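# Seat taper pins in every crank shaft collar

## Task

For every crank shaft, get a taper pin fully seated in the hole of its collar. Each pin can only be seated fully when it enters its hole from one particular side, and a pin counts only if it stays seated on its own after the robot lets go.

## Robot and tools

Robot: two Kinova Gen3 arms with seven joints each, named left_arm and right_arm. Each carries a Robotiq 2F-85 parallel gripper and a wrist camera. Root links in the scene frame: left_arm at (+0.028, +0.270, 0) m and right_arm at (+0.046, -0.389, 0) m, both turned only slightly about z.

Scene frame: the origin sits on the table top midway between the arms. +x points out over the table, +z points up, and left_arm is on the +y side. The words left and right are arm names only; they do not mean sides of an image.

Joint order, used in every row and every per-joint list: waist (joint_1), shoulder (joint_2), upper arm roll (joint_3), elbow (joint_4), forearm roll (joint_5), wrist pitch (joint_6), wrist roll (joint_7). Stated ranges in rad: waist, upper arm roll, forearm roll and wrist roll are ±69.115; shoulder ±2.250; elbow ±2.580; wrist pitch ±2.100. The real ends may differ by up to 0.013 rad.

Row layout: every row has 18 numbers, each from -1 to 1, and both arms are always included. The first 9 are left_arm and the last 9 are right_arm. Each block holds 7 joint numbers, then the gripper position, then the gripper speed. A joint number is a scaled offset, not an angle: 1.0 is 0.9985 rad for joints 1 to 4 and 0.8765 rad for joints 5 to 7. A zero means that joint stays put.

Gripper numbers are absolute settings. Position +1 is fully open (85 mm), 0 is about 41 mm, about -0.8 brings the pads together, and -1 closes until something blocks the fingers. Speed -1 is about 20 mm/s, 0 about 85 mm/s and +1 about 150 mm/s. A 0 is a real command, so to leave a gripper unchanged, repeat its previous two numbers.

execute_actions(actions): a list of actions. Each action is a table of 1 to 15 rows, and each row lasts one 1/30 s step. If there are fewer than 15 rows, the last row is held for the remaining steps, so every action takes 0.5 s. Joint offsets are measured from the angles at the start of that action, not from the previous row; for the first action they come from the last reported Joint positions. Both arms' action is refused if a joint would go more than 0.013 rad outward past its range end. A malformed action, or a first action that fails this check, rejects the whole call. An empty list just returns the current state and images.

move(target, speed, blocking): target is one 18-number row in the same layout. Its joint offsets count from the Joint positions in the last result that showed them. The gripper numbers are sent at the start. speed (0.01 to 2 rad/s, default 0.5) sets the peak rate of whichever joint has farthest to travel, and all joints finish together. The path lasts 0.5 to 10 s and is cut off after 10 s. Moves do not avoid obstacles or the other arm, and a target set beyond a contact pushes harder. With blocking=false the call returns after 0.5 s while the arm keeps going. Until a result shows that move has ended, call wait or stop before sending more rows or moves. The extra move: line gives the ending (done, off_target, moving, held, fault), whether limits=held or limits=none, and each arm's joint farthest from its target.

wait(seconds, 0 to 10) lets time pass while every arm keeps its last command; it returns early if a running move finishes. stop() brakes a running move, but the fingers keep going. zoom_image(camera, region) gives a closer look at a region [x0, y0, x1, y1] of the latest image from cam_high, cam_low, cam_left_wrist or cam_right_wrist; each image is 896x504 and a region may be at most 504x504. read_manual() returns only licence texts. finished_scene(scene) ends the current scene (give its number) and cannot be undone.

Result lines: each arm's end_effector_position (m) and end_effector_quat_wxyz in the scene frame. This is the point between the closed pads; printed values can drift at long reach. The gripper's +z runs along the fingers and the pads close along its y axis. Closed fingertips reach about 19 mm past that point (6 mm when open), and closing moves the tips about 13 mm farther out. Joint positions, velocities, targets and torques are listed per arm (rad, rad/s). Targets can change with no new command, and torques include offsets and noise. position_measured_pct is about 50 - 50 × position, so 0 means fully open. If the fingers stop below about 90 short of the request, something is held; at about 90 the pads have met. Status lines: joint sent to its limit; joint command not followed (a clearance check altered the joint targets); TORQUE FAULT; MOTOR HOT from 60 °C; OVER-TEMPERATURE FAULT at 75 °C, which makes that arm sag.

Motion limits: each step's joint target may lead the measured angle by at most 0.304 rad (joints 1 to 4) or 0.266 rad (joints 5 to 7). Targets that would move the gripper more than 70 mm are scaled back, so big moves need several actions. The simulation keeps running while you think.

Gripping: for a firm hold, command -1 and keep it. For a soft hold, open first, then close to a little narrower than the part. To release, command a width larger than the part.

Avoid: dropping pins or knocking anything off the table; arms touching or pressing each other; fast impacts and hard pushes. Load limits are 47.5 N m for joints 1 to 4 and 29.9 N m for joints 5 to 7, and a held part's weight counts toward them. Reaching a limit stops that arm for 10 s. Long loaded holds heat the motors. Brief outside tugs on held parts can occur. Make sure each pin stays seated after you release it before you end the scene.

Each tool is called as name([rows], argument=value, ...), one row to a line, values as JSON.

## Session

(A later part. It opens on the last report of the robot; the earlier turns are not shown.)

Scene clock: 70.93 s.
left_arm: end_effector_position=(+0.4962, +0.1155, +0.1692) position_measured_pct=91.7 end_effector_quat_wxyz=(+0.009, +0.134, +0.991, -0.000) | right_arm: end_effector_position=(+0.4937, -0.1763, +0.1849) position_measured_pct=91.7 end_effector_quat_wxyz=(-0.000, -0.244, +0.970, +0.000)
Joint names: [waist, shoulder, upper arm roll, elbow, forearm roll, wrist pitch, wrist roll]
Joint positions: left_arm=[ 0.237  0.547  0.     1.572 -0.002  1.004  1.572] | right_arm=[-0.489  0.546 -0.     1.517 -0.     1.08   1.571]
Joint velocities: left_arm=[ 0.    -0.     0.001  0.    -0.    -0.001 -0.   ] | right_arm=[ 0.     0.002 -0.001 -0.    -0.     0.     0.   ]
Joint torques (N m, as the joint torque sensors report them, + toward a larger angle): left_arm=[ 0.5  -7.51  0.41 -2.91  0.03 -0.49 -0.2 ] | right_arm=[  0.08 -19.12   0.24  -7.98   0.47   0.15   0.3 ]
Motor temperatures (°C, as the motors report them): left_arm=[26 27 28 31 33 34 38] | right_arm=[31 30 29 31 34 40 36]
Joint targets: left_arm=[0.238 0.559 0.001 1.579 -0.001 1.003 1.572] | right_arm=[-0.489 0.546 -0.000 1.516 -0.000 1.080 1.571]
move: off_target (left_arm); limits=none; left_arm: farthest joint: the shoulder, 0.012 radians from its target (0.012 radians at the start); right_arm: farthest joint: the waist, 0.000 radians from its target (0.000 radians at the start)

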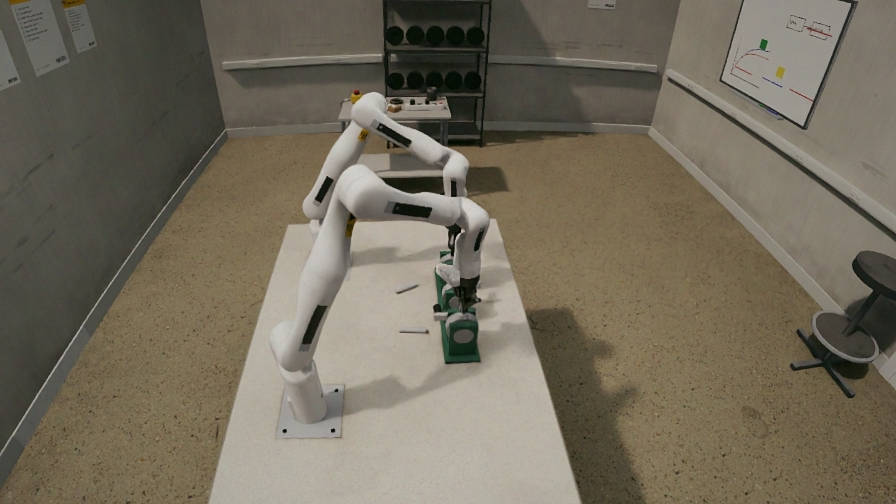

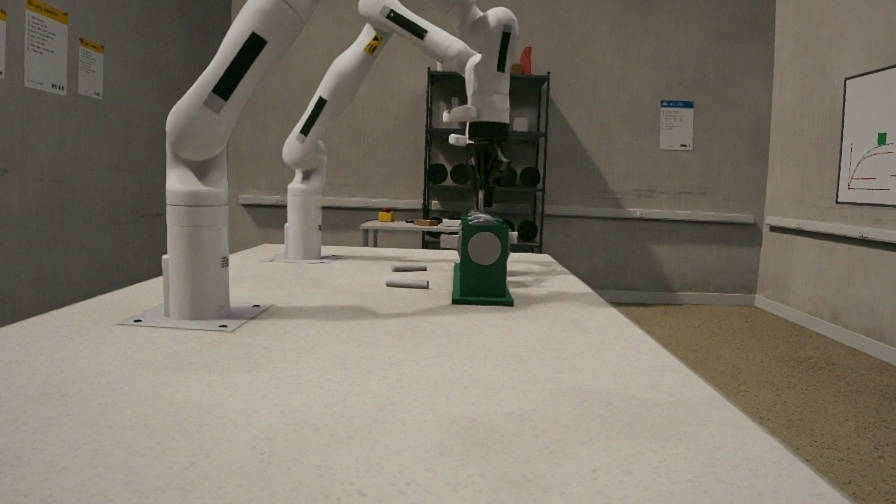

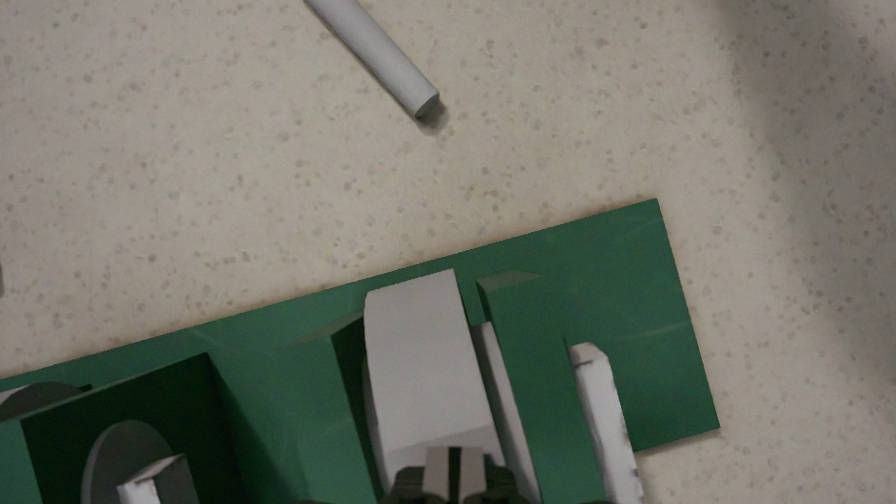

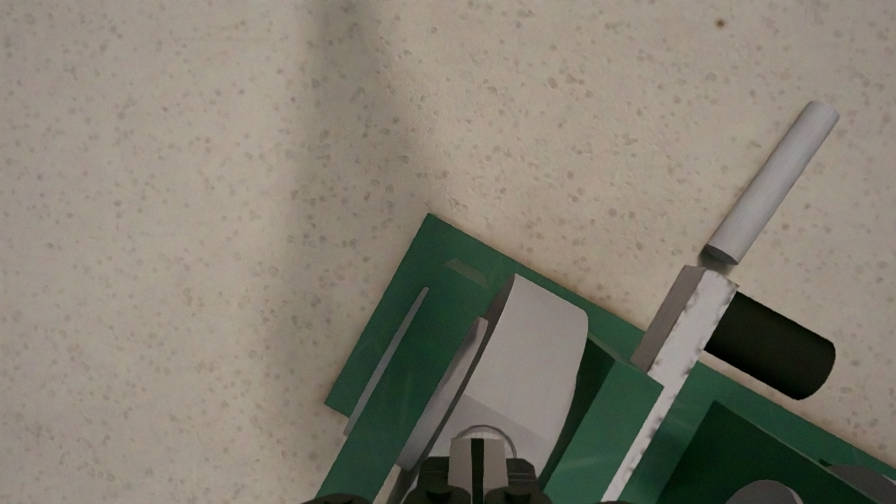

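Left presses ~23 N. Increase; right descends.

move(target=[0,0.024,0,0.006,0,0.015,0,-1,0,0,0.034,0,0.034,0,-0.055,0,-1,0], speed=0.03)

Scene clock: 72.97 s.
left_arm: end_effector_position=(+0.4958, +0.1157, +0.1688) position_measured_pct=91.7 end_effector_quat_wxyz=(+0.005, +0.134, +0.991, +0.000) | right_arm: end_effector_position=(+0.4934, -0.1771, +0.1709) position_measured_pct=91.7 end_effector_quat_wxyz=(+0.001, -0.243, +0.970, +0.000)
Joint names: [waist, shoulder, upper arm roll, elbow, forearm roll, wrist pitch, wrist roll]
Joint positions: left_arm=[ 0.236  0.551  0.     1.565 -0.002  1.015  1.572] | right_arm=[-0.489  0.559  0.001  1.544 -0.     1.037  1.571]
Joint velocities: left_arm=[ 0.    -0.    -0.    -0.    -0.     0.001 -0.   ] | right_arm=[ 0.     0.001  0.    -0.001 -0.     0.    -0.   ]
Joint torques (N m, as the joint torque sensors report them, + toward a larger angle): left_arm=[ 0.22 -2.62 -0.39  2.52 -0.23  1.26  0.08] | right_arm=[-0.76 -3.07  0.14 -2.41  0.12 -1.93 -0.01]
Motor temperatures (°C, as the motors report them): left_arm=[26 27 28 31 33 34 38] | right_arm=[31 30 29 31 34 40 36]
Joint targets: left_arm=[0.237 0.571 0.000 1.578 -0.002 1.017 1.572] | right_arm=[-0.489 0.579 -0.000 1.550 -0.000 1.032 1.571]
move: off_target (left_arm, right_arm); limits=none; left_arm: farthest joint: the shoulder, 0.020 radians from its target (0.024 radians at the start); right_arm: farthest joint: the shoulder, 0.021 radians from its target (0.034 radians at the start)

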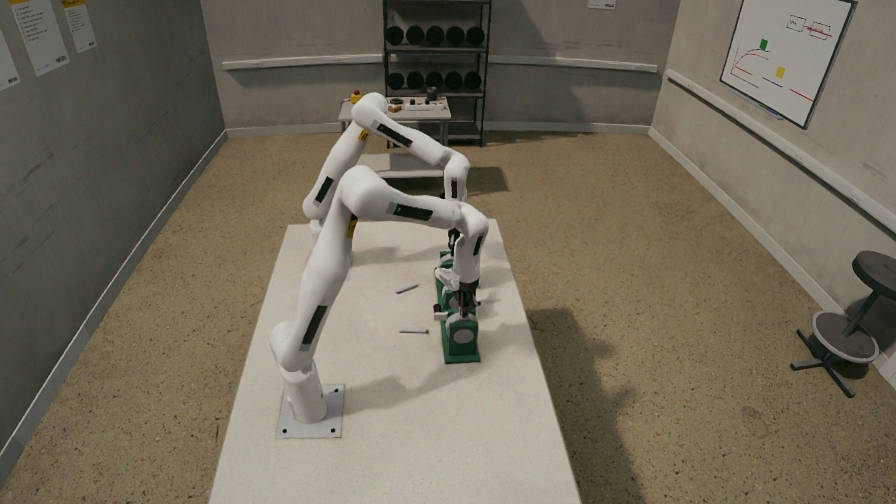

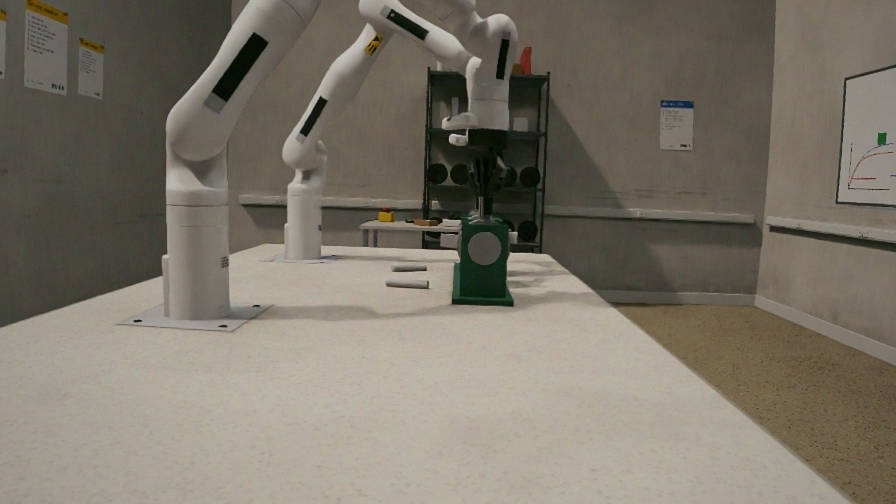

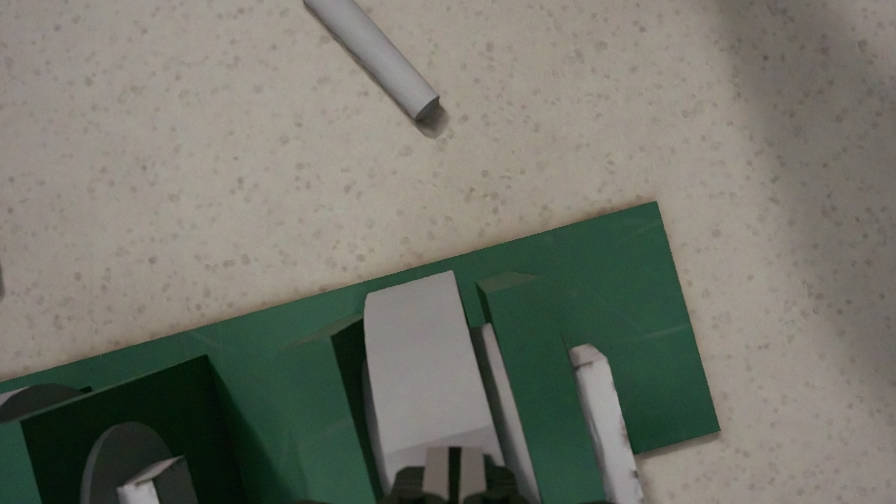

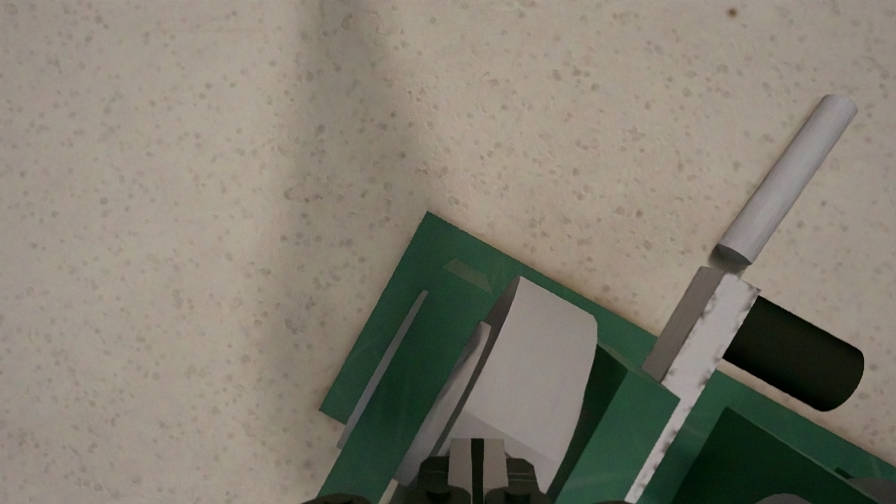

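Press right harder while lifting left.

move(target=[0,-0.05,0,-0.05,0,0.1,0,-1,0,0,0.032,0,0.018,0,-0.005,0,-1,0], speed=0.1)

move(target=[-0.45,-0.15,0,0,0,0,0,-1,0,0,-0.06,0,-0.08,0,0.16,0,-1,0], speed=0.5)

Scene clock: 74.33 s.
left_arm: end_effector_position=(+0.4963, +0.1156, +0.2069) position_measured_pct=91.7 end_effector_quat_wxyz=(+0.011, +0.134, +0.991, -0.001) | right_arm: end_effector_position=(+0.4930, -0.1773, +0.1704) position_measured_pct=91.7 end_effector_quat_wxyz=(+0.001, -0.243, +0.970, +0.000)
Joint names: [waist, shoulder, upper arm roll, elbow, forearm roll, wrist pitch, wrist roll]
Joint positions: left_arm=[ 0.236  0.501  0.     1.515 -0.002  1.102  1.572] | right_arm=[-0.489  0.558  0.001  1.546 -0.     1.035  1.571]
Joint velocities: left_arm=[ 0.    -0.001  0.001 -0.     0.    -0.    -0.   ] | right_arm=[-0.    -0.     0.001 -0.001  0.    -0.001  0.   ]
Joint torques (N m, as the joint torque sensors report them, + toward a larger angle): left_arm=[ -0.11 -19.     0.    -8.63  -0.08   0.09   0.17] | right_arm=[ 0.03  5.21  0.43  4.38  0.21 -0.62  0.  ]
Motor temperatures (°C, as the motors report them): left_arm=[26 27 28 31 33 34 38] | right_arm=[31 30 29 31 34 40 36]
Joint targets: left_arm=[0.236 0.501 0.000 1.515 -0.002 1.102 1.572] | right_arm=[-0.489 0.591 0.001 1.562 -0.000 1.033 1.571]
move: off_target (right_arm); limits=none; left_arm: farthest joint: the waist, 0.000 radians from its target (0.000 radians at the start); right_arm: farthest joint: the shoulder, 0.033 radians from its target (0.032 radians at the start)

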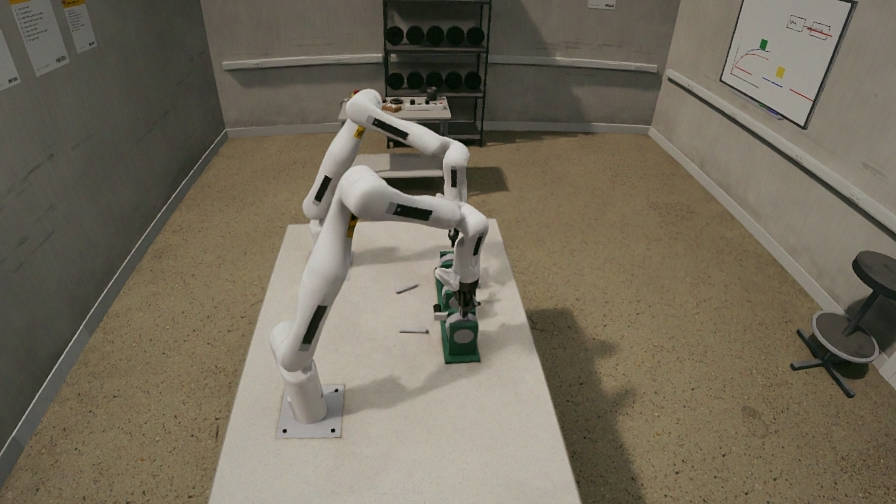

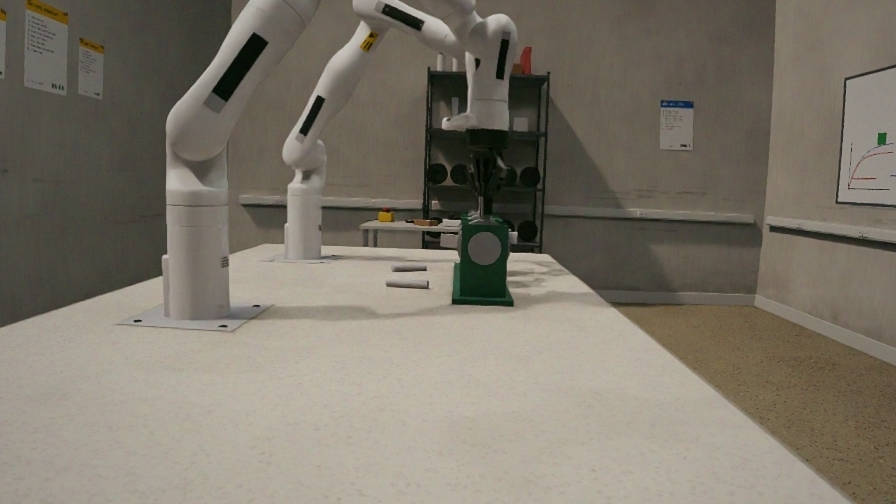

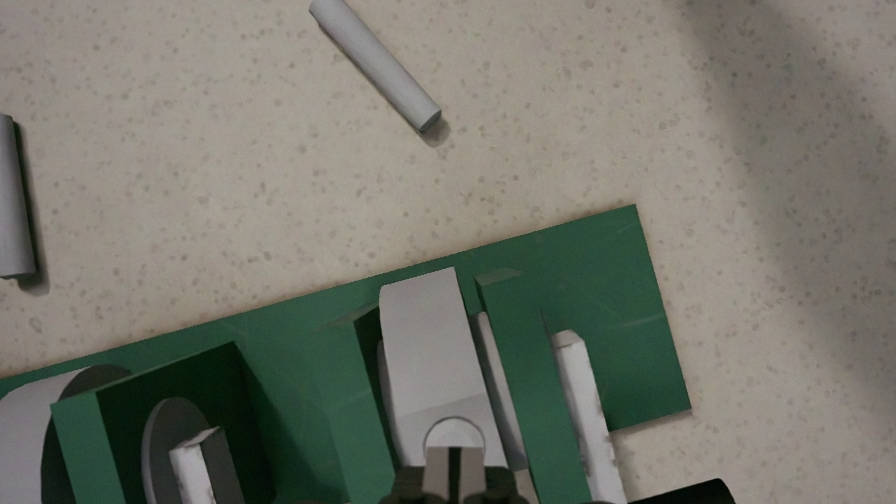

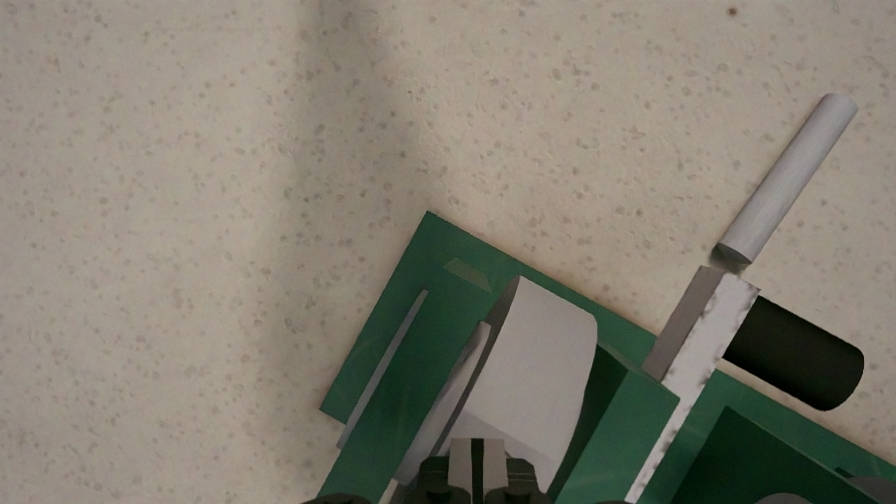

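Scene clock: 75.77 s.
left_arm: end_effector_position=(+0.5230, +0.3355, +0.2813) position_measured_pct=91.7 end_effector_quat_wxyz=(+0.085, -0.090, +0.992, +0.009) | right_arm: end_effector_position=(+0.4910, -0.1783, +0.2224) position_measured_pct=91.7 end_effector_quat_wxyz=(+0.001, -0.243, +0.970, +0.000)
Joint names: [waist, shoulder, upper arm roll, elbow, forearm roll, wrist pitch, wrist roll]
Joint positions: left_arm=[-0.213  0.352  0.     1.515 -0.002  1.102  1.572] | right_arm=[-0.489  0.499  0.001  1.466 -0.     1.175  1.571]
Joint velocities: left_arm=[-0.002 -0.001  0.001 -0.     0.     0.     0.   ] | right_arm=[-0.     0.001 -0.     0.     0.    -0.    -0.   ]
Joint torques (N m, as the joint torque sensors report them, + toward a larger angle): left_arm=[ -0.7  -16.32  -0.05  -9.51  -0.18  -0.83  -0.1 ] | right_arm=[  0.05 -18.64   0.3   -7.98   0.09   0.13  -0.36]
Motor temperatures (°C, as the motors report them): left_arm=[26 27 28 31 33 34 38] | right_arm=[31 30 29 31 34 40 36]
Joint targets: left_arm=[-0.213 0.352 0.000 1.515 -0.002 1.102 1.572] | right_arm=[-0.489 0.499 0.001 1.466 -0.000 1.175 1.571]
move: done; limits=none; left_arm: farthest joint: the waist, 0.001 radians from its target (0.450 radians at the start); right_arm: farthest joint: the waist, 0.000 radians from its target (0.000 radians at the start)

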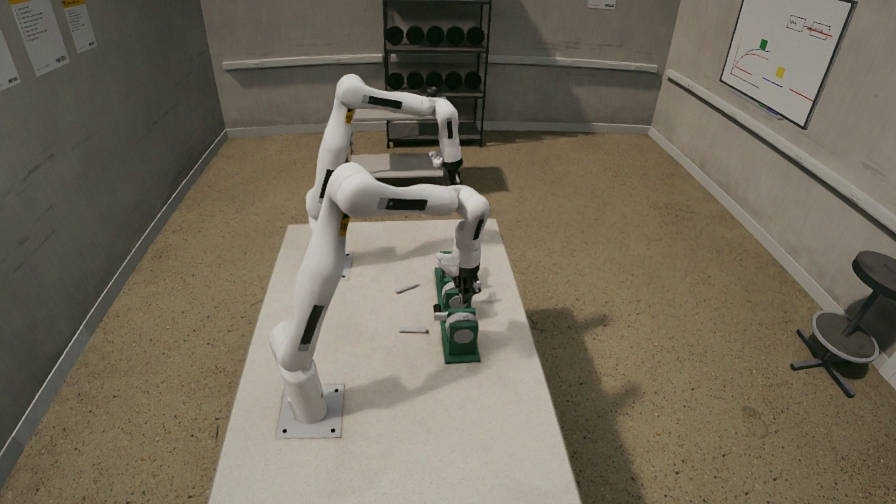

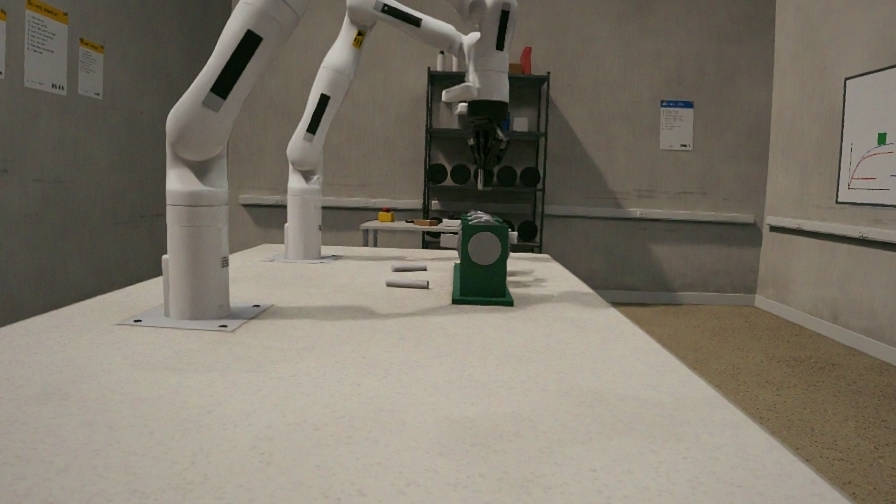

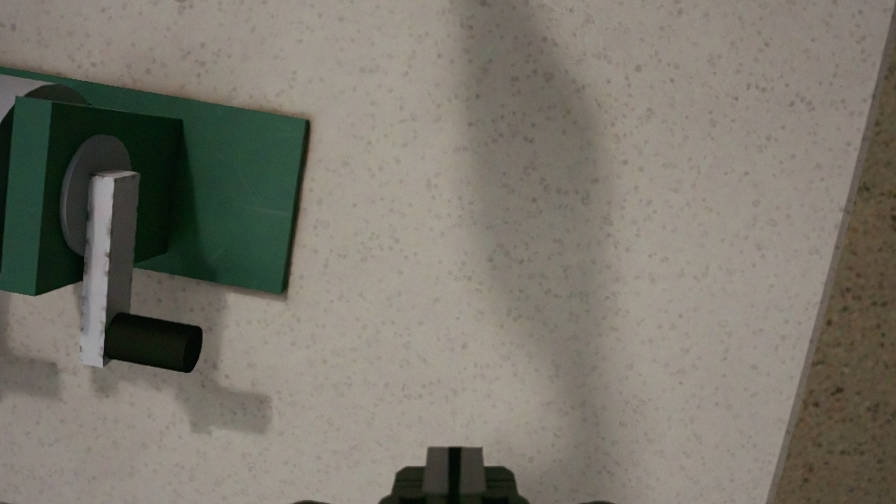

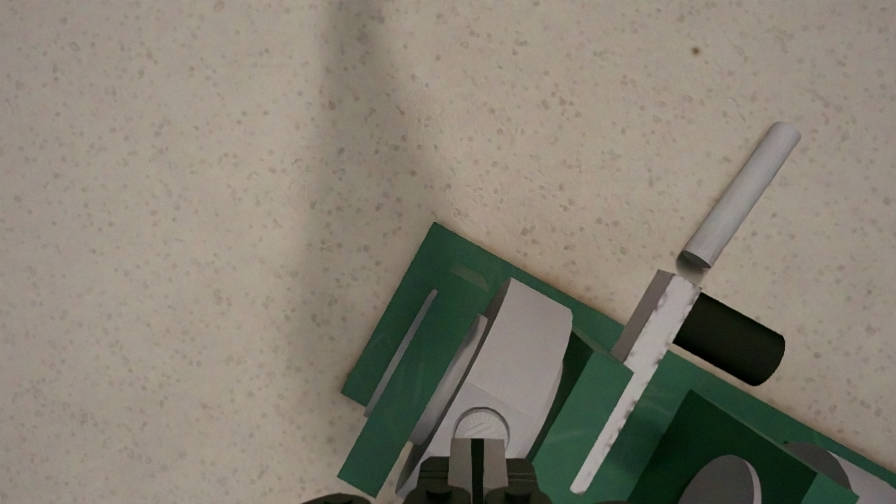

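move(target=[0,0,0,0,0,0,0,-1,0,-0.229,0.2205,0,-0.274,0,0.063,0,-1,0], speed=0.4)

zoom_image(camera="cam_low", region=[440,180,540,240])

Scene clock: 77.07 s.
left_arm: end_effector_position=(+0.5230, +0.3355, +0.2813) position_measured_pct=91.7 end_effector_quat_wxyz=(+0.085, -0.090, +0.992, +0.009) | right_arm: end_effector_position=(+0.4930, -0.0292, +0.1853) position_measured_pct=91.7 end_effector_quat_wxyz=(+0.000, -0.352, +0.936, +0.000)
Joint names: [waist, shoulder, upper arm roll, elbow, forearm roll, wrist pitch, wrist roll]
Joint positions: left_arm=[-0.213  0.352  0.     1.515 -0.002  1.102  1.572] | right_arm=[-0.717  0.718  0.001  1.193 -0.     1.23   1.571]
Joint velocities: left_arm=[ 0.001 -0.     0.001  0.    -0.     0.     0.   ] | right_arm=[-0.002  0.003  0.001  0.001  0.    -0.     0.   ]
Joint torques (N m, as the joint torque sensors report them, + toward a larger angle): left_arm=[  0.04 -16.36   0.21  -9.45  -0.01  -0.73   0.11] | right_arm=[ -0.47 -22.89   0.72  -7.82   0.16   0.22   0.16]
Motor temperatures (°C, as the motors report them): left_arm=[26 27 28 31 33 34 38] | right_arm=[31 30 29 31 34 40 36]
Joint targets: left_arm=[-0.213 0.352 0.000 1.515 -0.002 1.102 1.572] | right_arm=[-0.718 0.719 0.001 1.193 -0.000 1.230 1.571]
move: done; limits=none; left_arm: farthest joint: the waist, 0.000 radians from its target (0.000 radians at the start); right_arm: farthest joint: the shoulder, 0.001 radians from its target (0.221 radians at the start)

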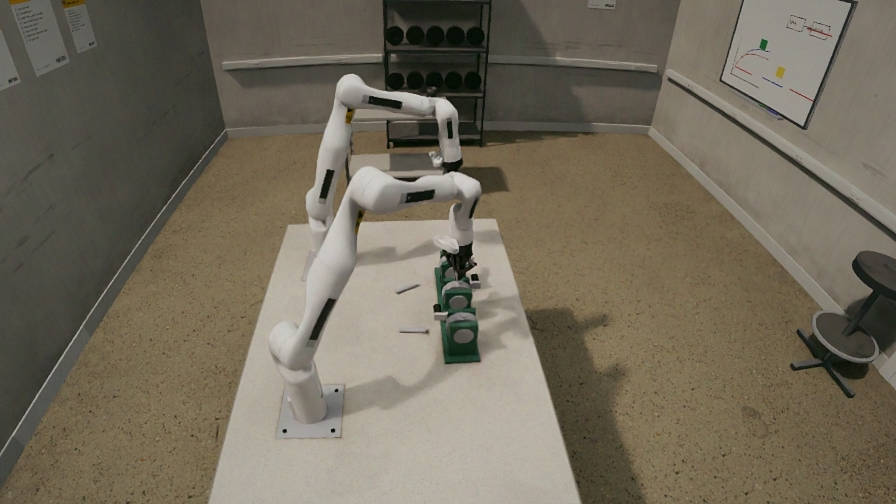

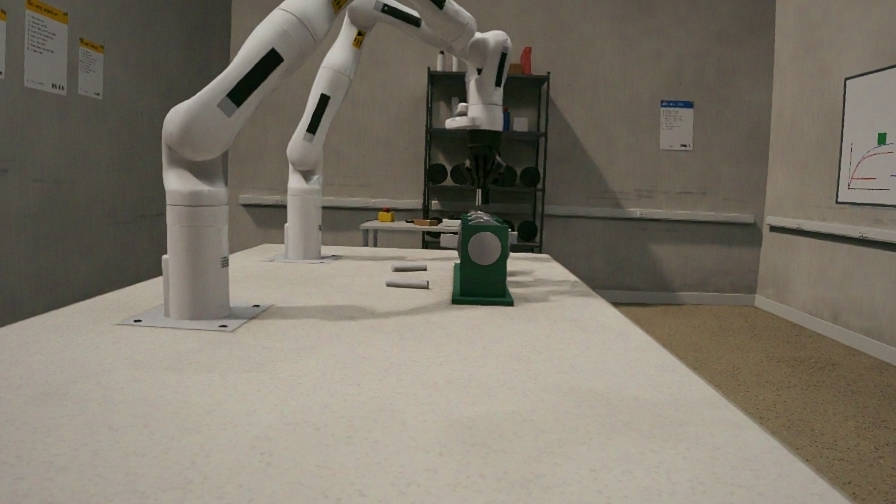

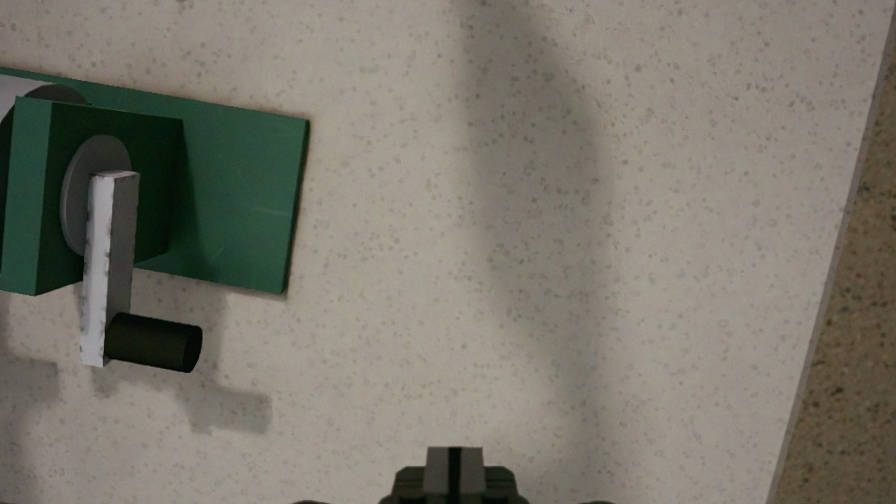

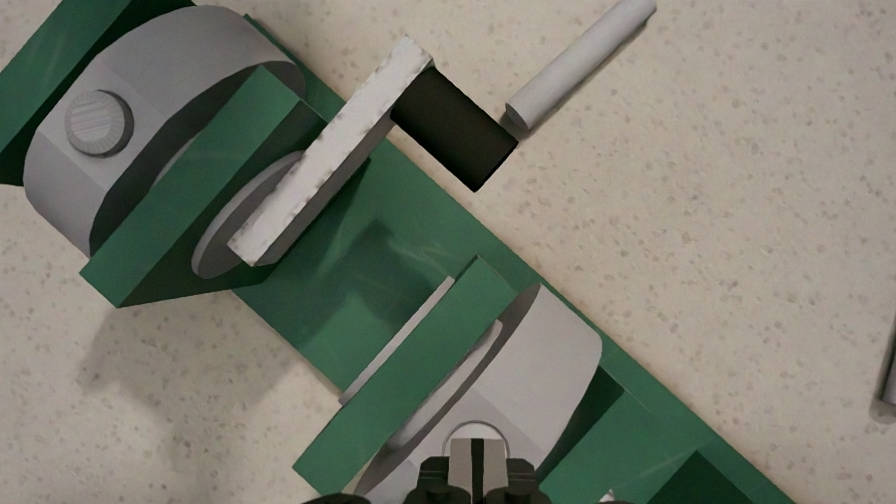

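Region (440, 180, 540, 240) of cam_low's 896x504 image, scaled by 5.040, with more detail than that image has; it fills the top 302 rows of this view, and the rest is white.

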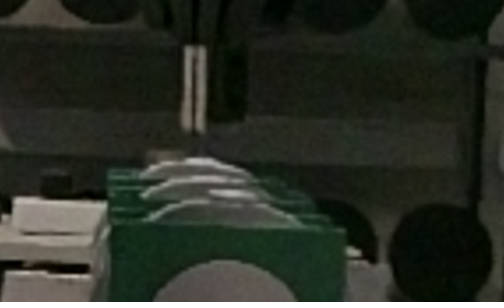

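move(target=[0,0,0,0,0,0,0,-1,0,0,0.04,0,0.04,0,-0.048,0,-1,0], speed=0.025)

move(target=[0,0,0,0,0,0,0,-1,0,0.06,-0.12,0,0,0,0.1,0,-1,0], speed=0.2)

Scene clock: 79.33 s.
left_arm: end_effector_position=(+0.5230, +0.3355, +0.2813) position_measured_pct=91.7 end_effector_quat_wxyz=(+0.085, -0.090, +0.992, +0.009) | right_arm: end_effector_position=(+0.4927, -0.0319, +0.1680) position_measured_pct=91.7 end_effector_quat_wxyz=(-0.002, -0.351, +0.936, -0.002)
Joint names: [waist, shoulder, upper arm roll, elbow, forearm roll, wrist pitch, wrist roll]
Joint positions: left_arm=[-0.213  0.352  0.     1.515 -0.002  1.102  1.572] | right_arm=[-0.716  0.734  0.002  1.222  0.001  1.191  1.571]
Joint velocities: left_arm=[-0.    -0.     0.     0.001 -0.    -0.001  0.   ] | right_arm=[ 0.    -0.002 -0.     0.    -0.     0.     0.   ]
Joint torques (N m, as the joint torque sensors report them, + toward a larger angle): left_arm=[ -0.51 -16.73  -0.26  -9.68  -0.53  -0.51  -0.32] | right_arm=[-1.52 -3.34 -0.43 -0.17 -0.67 -1.   -0.14]
Motor temperatures (°C, as the motors report them): left_arm=[26 27 28 31 33 34 38] | right_arm=[31 30 29 31 34 40 36]
Joint targets: left_arm=[-0.213 0.352 0.000 1.515 -0.002 1.102 1.572] | right_arm=[-0.717 0.758 0.001 1.233 -0.000 1.188 1.571]
move: off_target (right_arm); limits=none; left_arm: farthest joint: the waist, 0.000 radians from its target (0.000 radians at the start); right_arm: farthest joint: the shoulder, 0.024 radians from its target (0.039 radians at the start)

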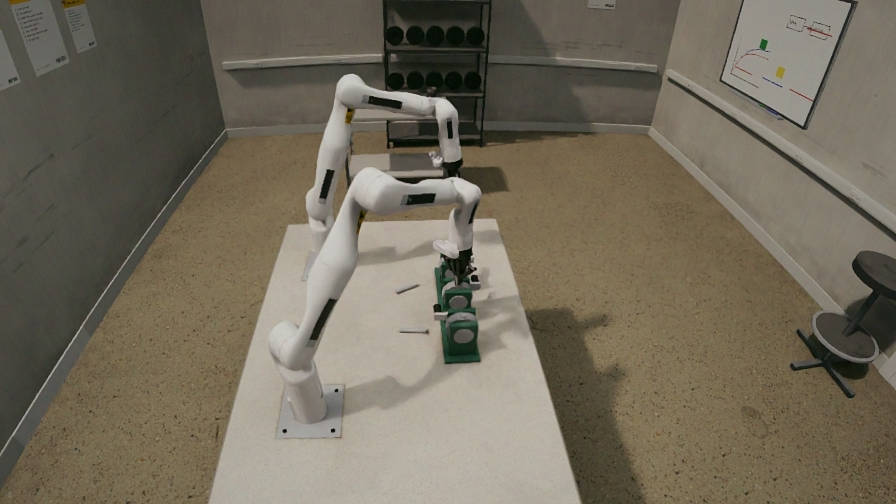

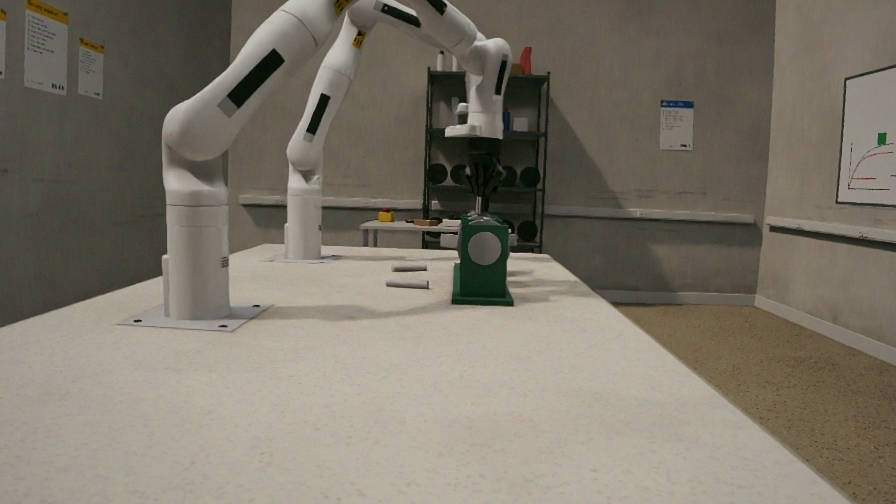

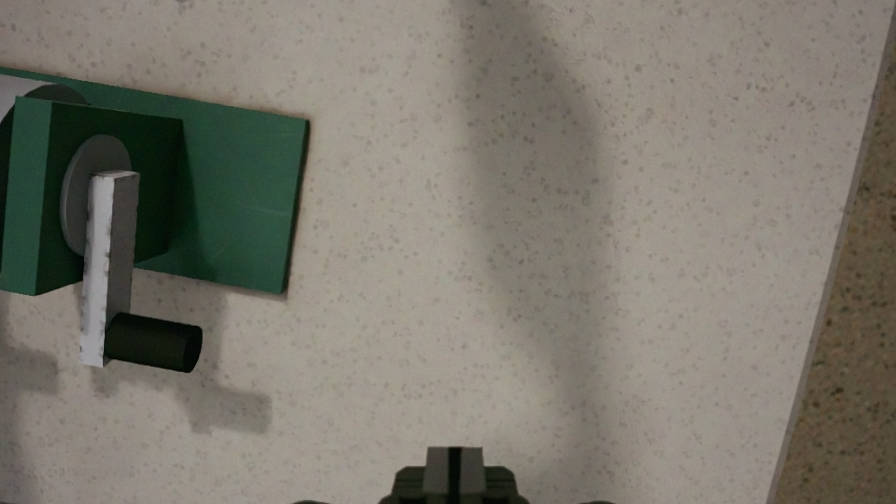

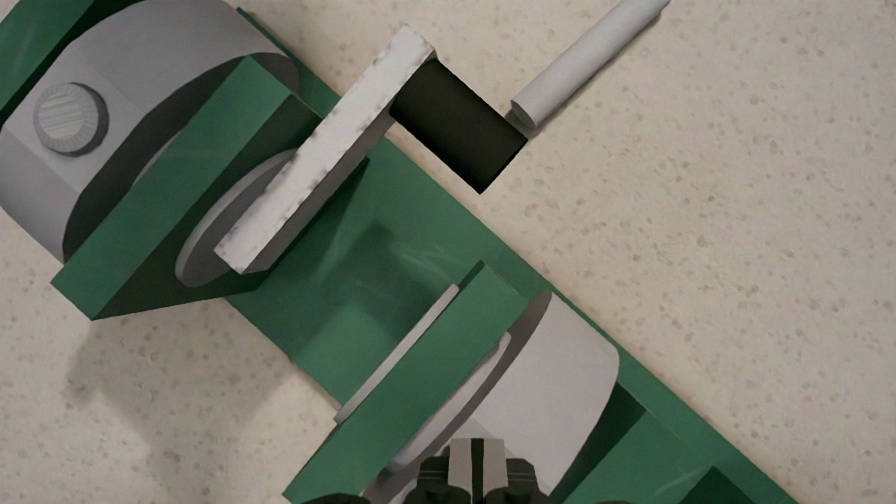

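Scene clock: 80.27 s.
left_arm: end_effector_position=(+0.5230, +0.3355, +0.2813) position_measured_pct=91.7 end_effector_quat_wxyz=(+0.085, -0.090, +0.992, +0.009) | right_arm: end_effector_position=(+0.4995, -0.0698, +0.2350) position_measured_pct=91.7 end_effector_quat_wxyz=(+0.013, -0.323, +0.946, +0.003)
Joint names: [waist, shoulder, upper arm roll, elbow, forearm roll, wrist pitch, wrist roll]
Joint positions: left_arm=[-0.213  0.352  0.     1.515 -0.002  1.102  1.572] | right_arm=[-0.656  0.614  0.002  1.222  0.001  1.278  1.571]
Joint velocities: left_arm=[-0.    -0.     0.     0.    -0.    -0.001 -0.   ] | right_arm=[ 0.002 -0.001  0.002 -0.001  0.    -0.001  0.   ]
Joint torques (N m, as the joint torque sensors report them, + toward a larger angle): left_arm=[ -0.18 -16.73  -0.38  -9.29  -0.22  -0.44  -0.1 ] | right_arm=[  0.24 -21.58   0.58  -8.33   0.13   0.02   0.  ]
Motor temperatures (°C, as the motors report them): left_arm=[26 27 28 31 33 34 38] | right_arm=[31 30 29 31 34 40 36]
Joint targets: left_arm=[-0.213 0.352 0.000 1.515 -0.002 1.102 1.572] | right_arm=[-0.656 0.614 0.002 1.222 0.001 1.278 1.571]
move: done; limits=none; left_arm: farthest joint: the waist, 0.000 radians from its target (0.000 radians at the start); right_arm: farthest joint: the waist, 0.000 radians from its target (0.060 radians at the start)

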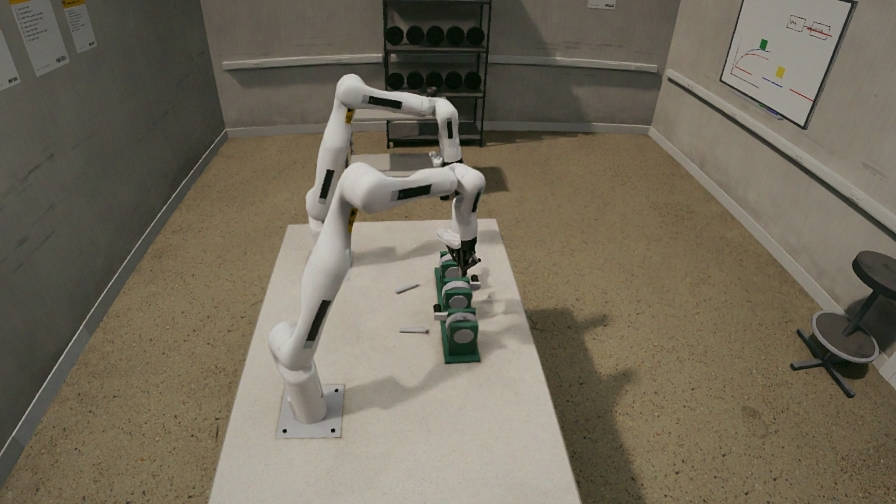

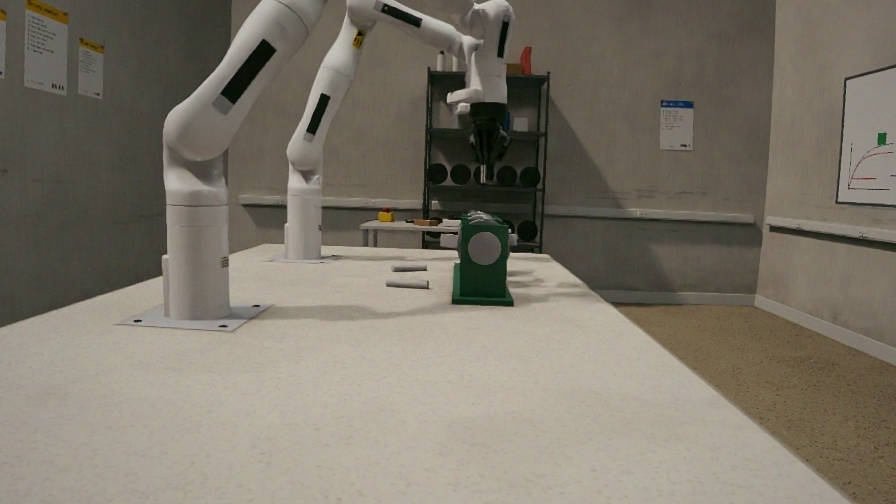

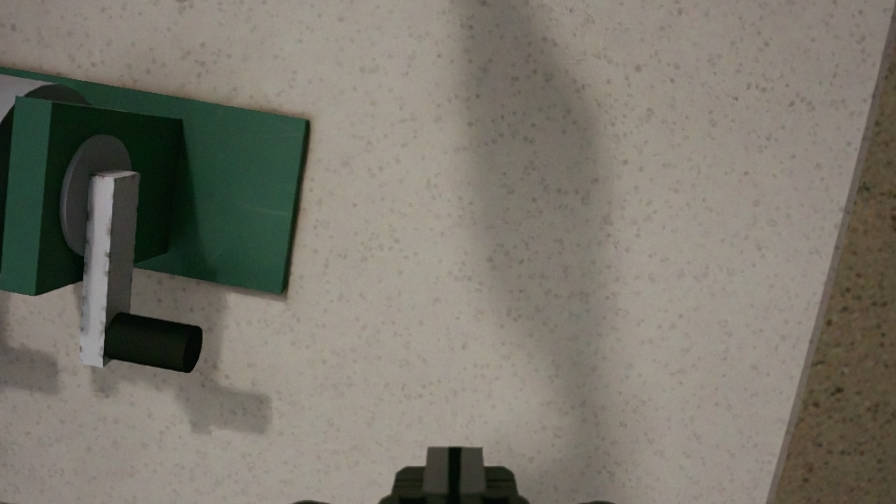

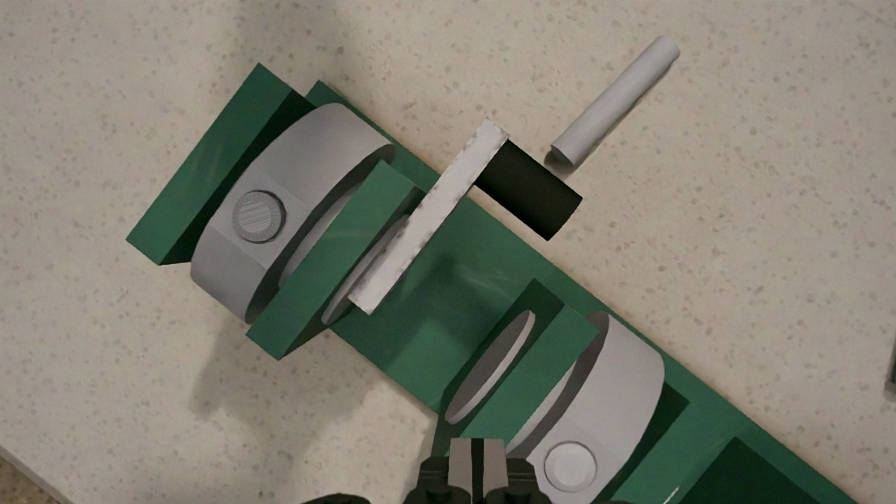

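zoom_image(camera="cam_right_wrist", region=[180,150,340,290])

zoom_image(camera="cam_low", region=[455,200,515,235])

Region (180, 150, 340, 290) of cam_right_wrist's 896x504 image, scaled by 3.150; it fills the top 441 rows of this view, and the rest is white.

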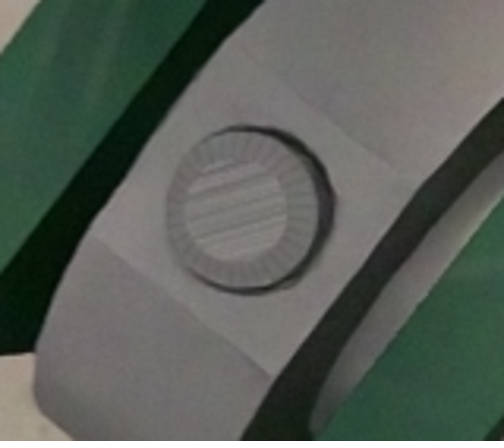

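Region (455, 200, 515, 235) of cam_low's 896x504 image, scaled by 8.400, with more detail than that image has; it fills the top 294 rows of this view, and the rest is white.

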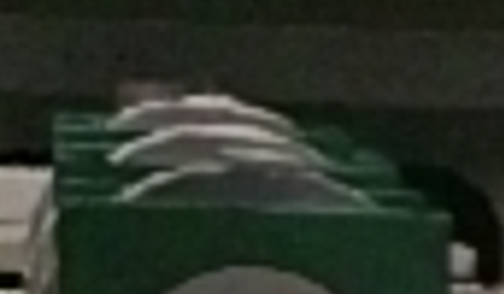

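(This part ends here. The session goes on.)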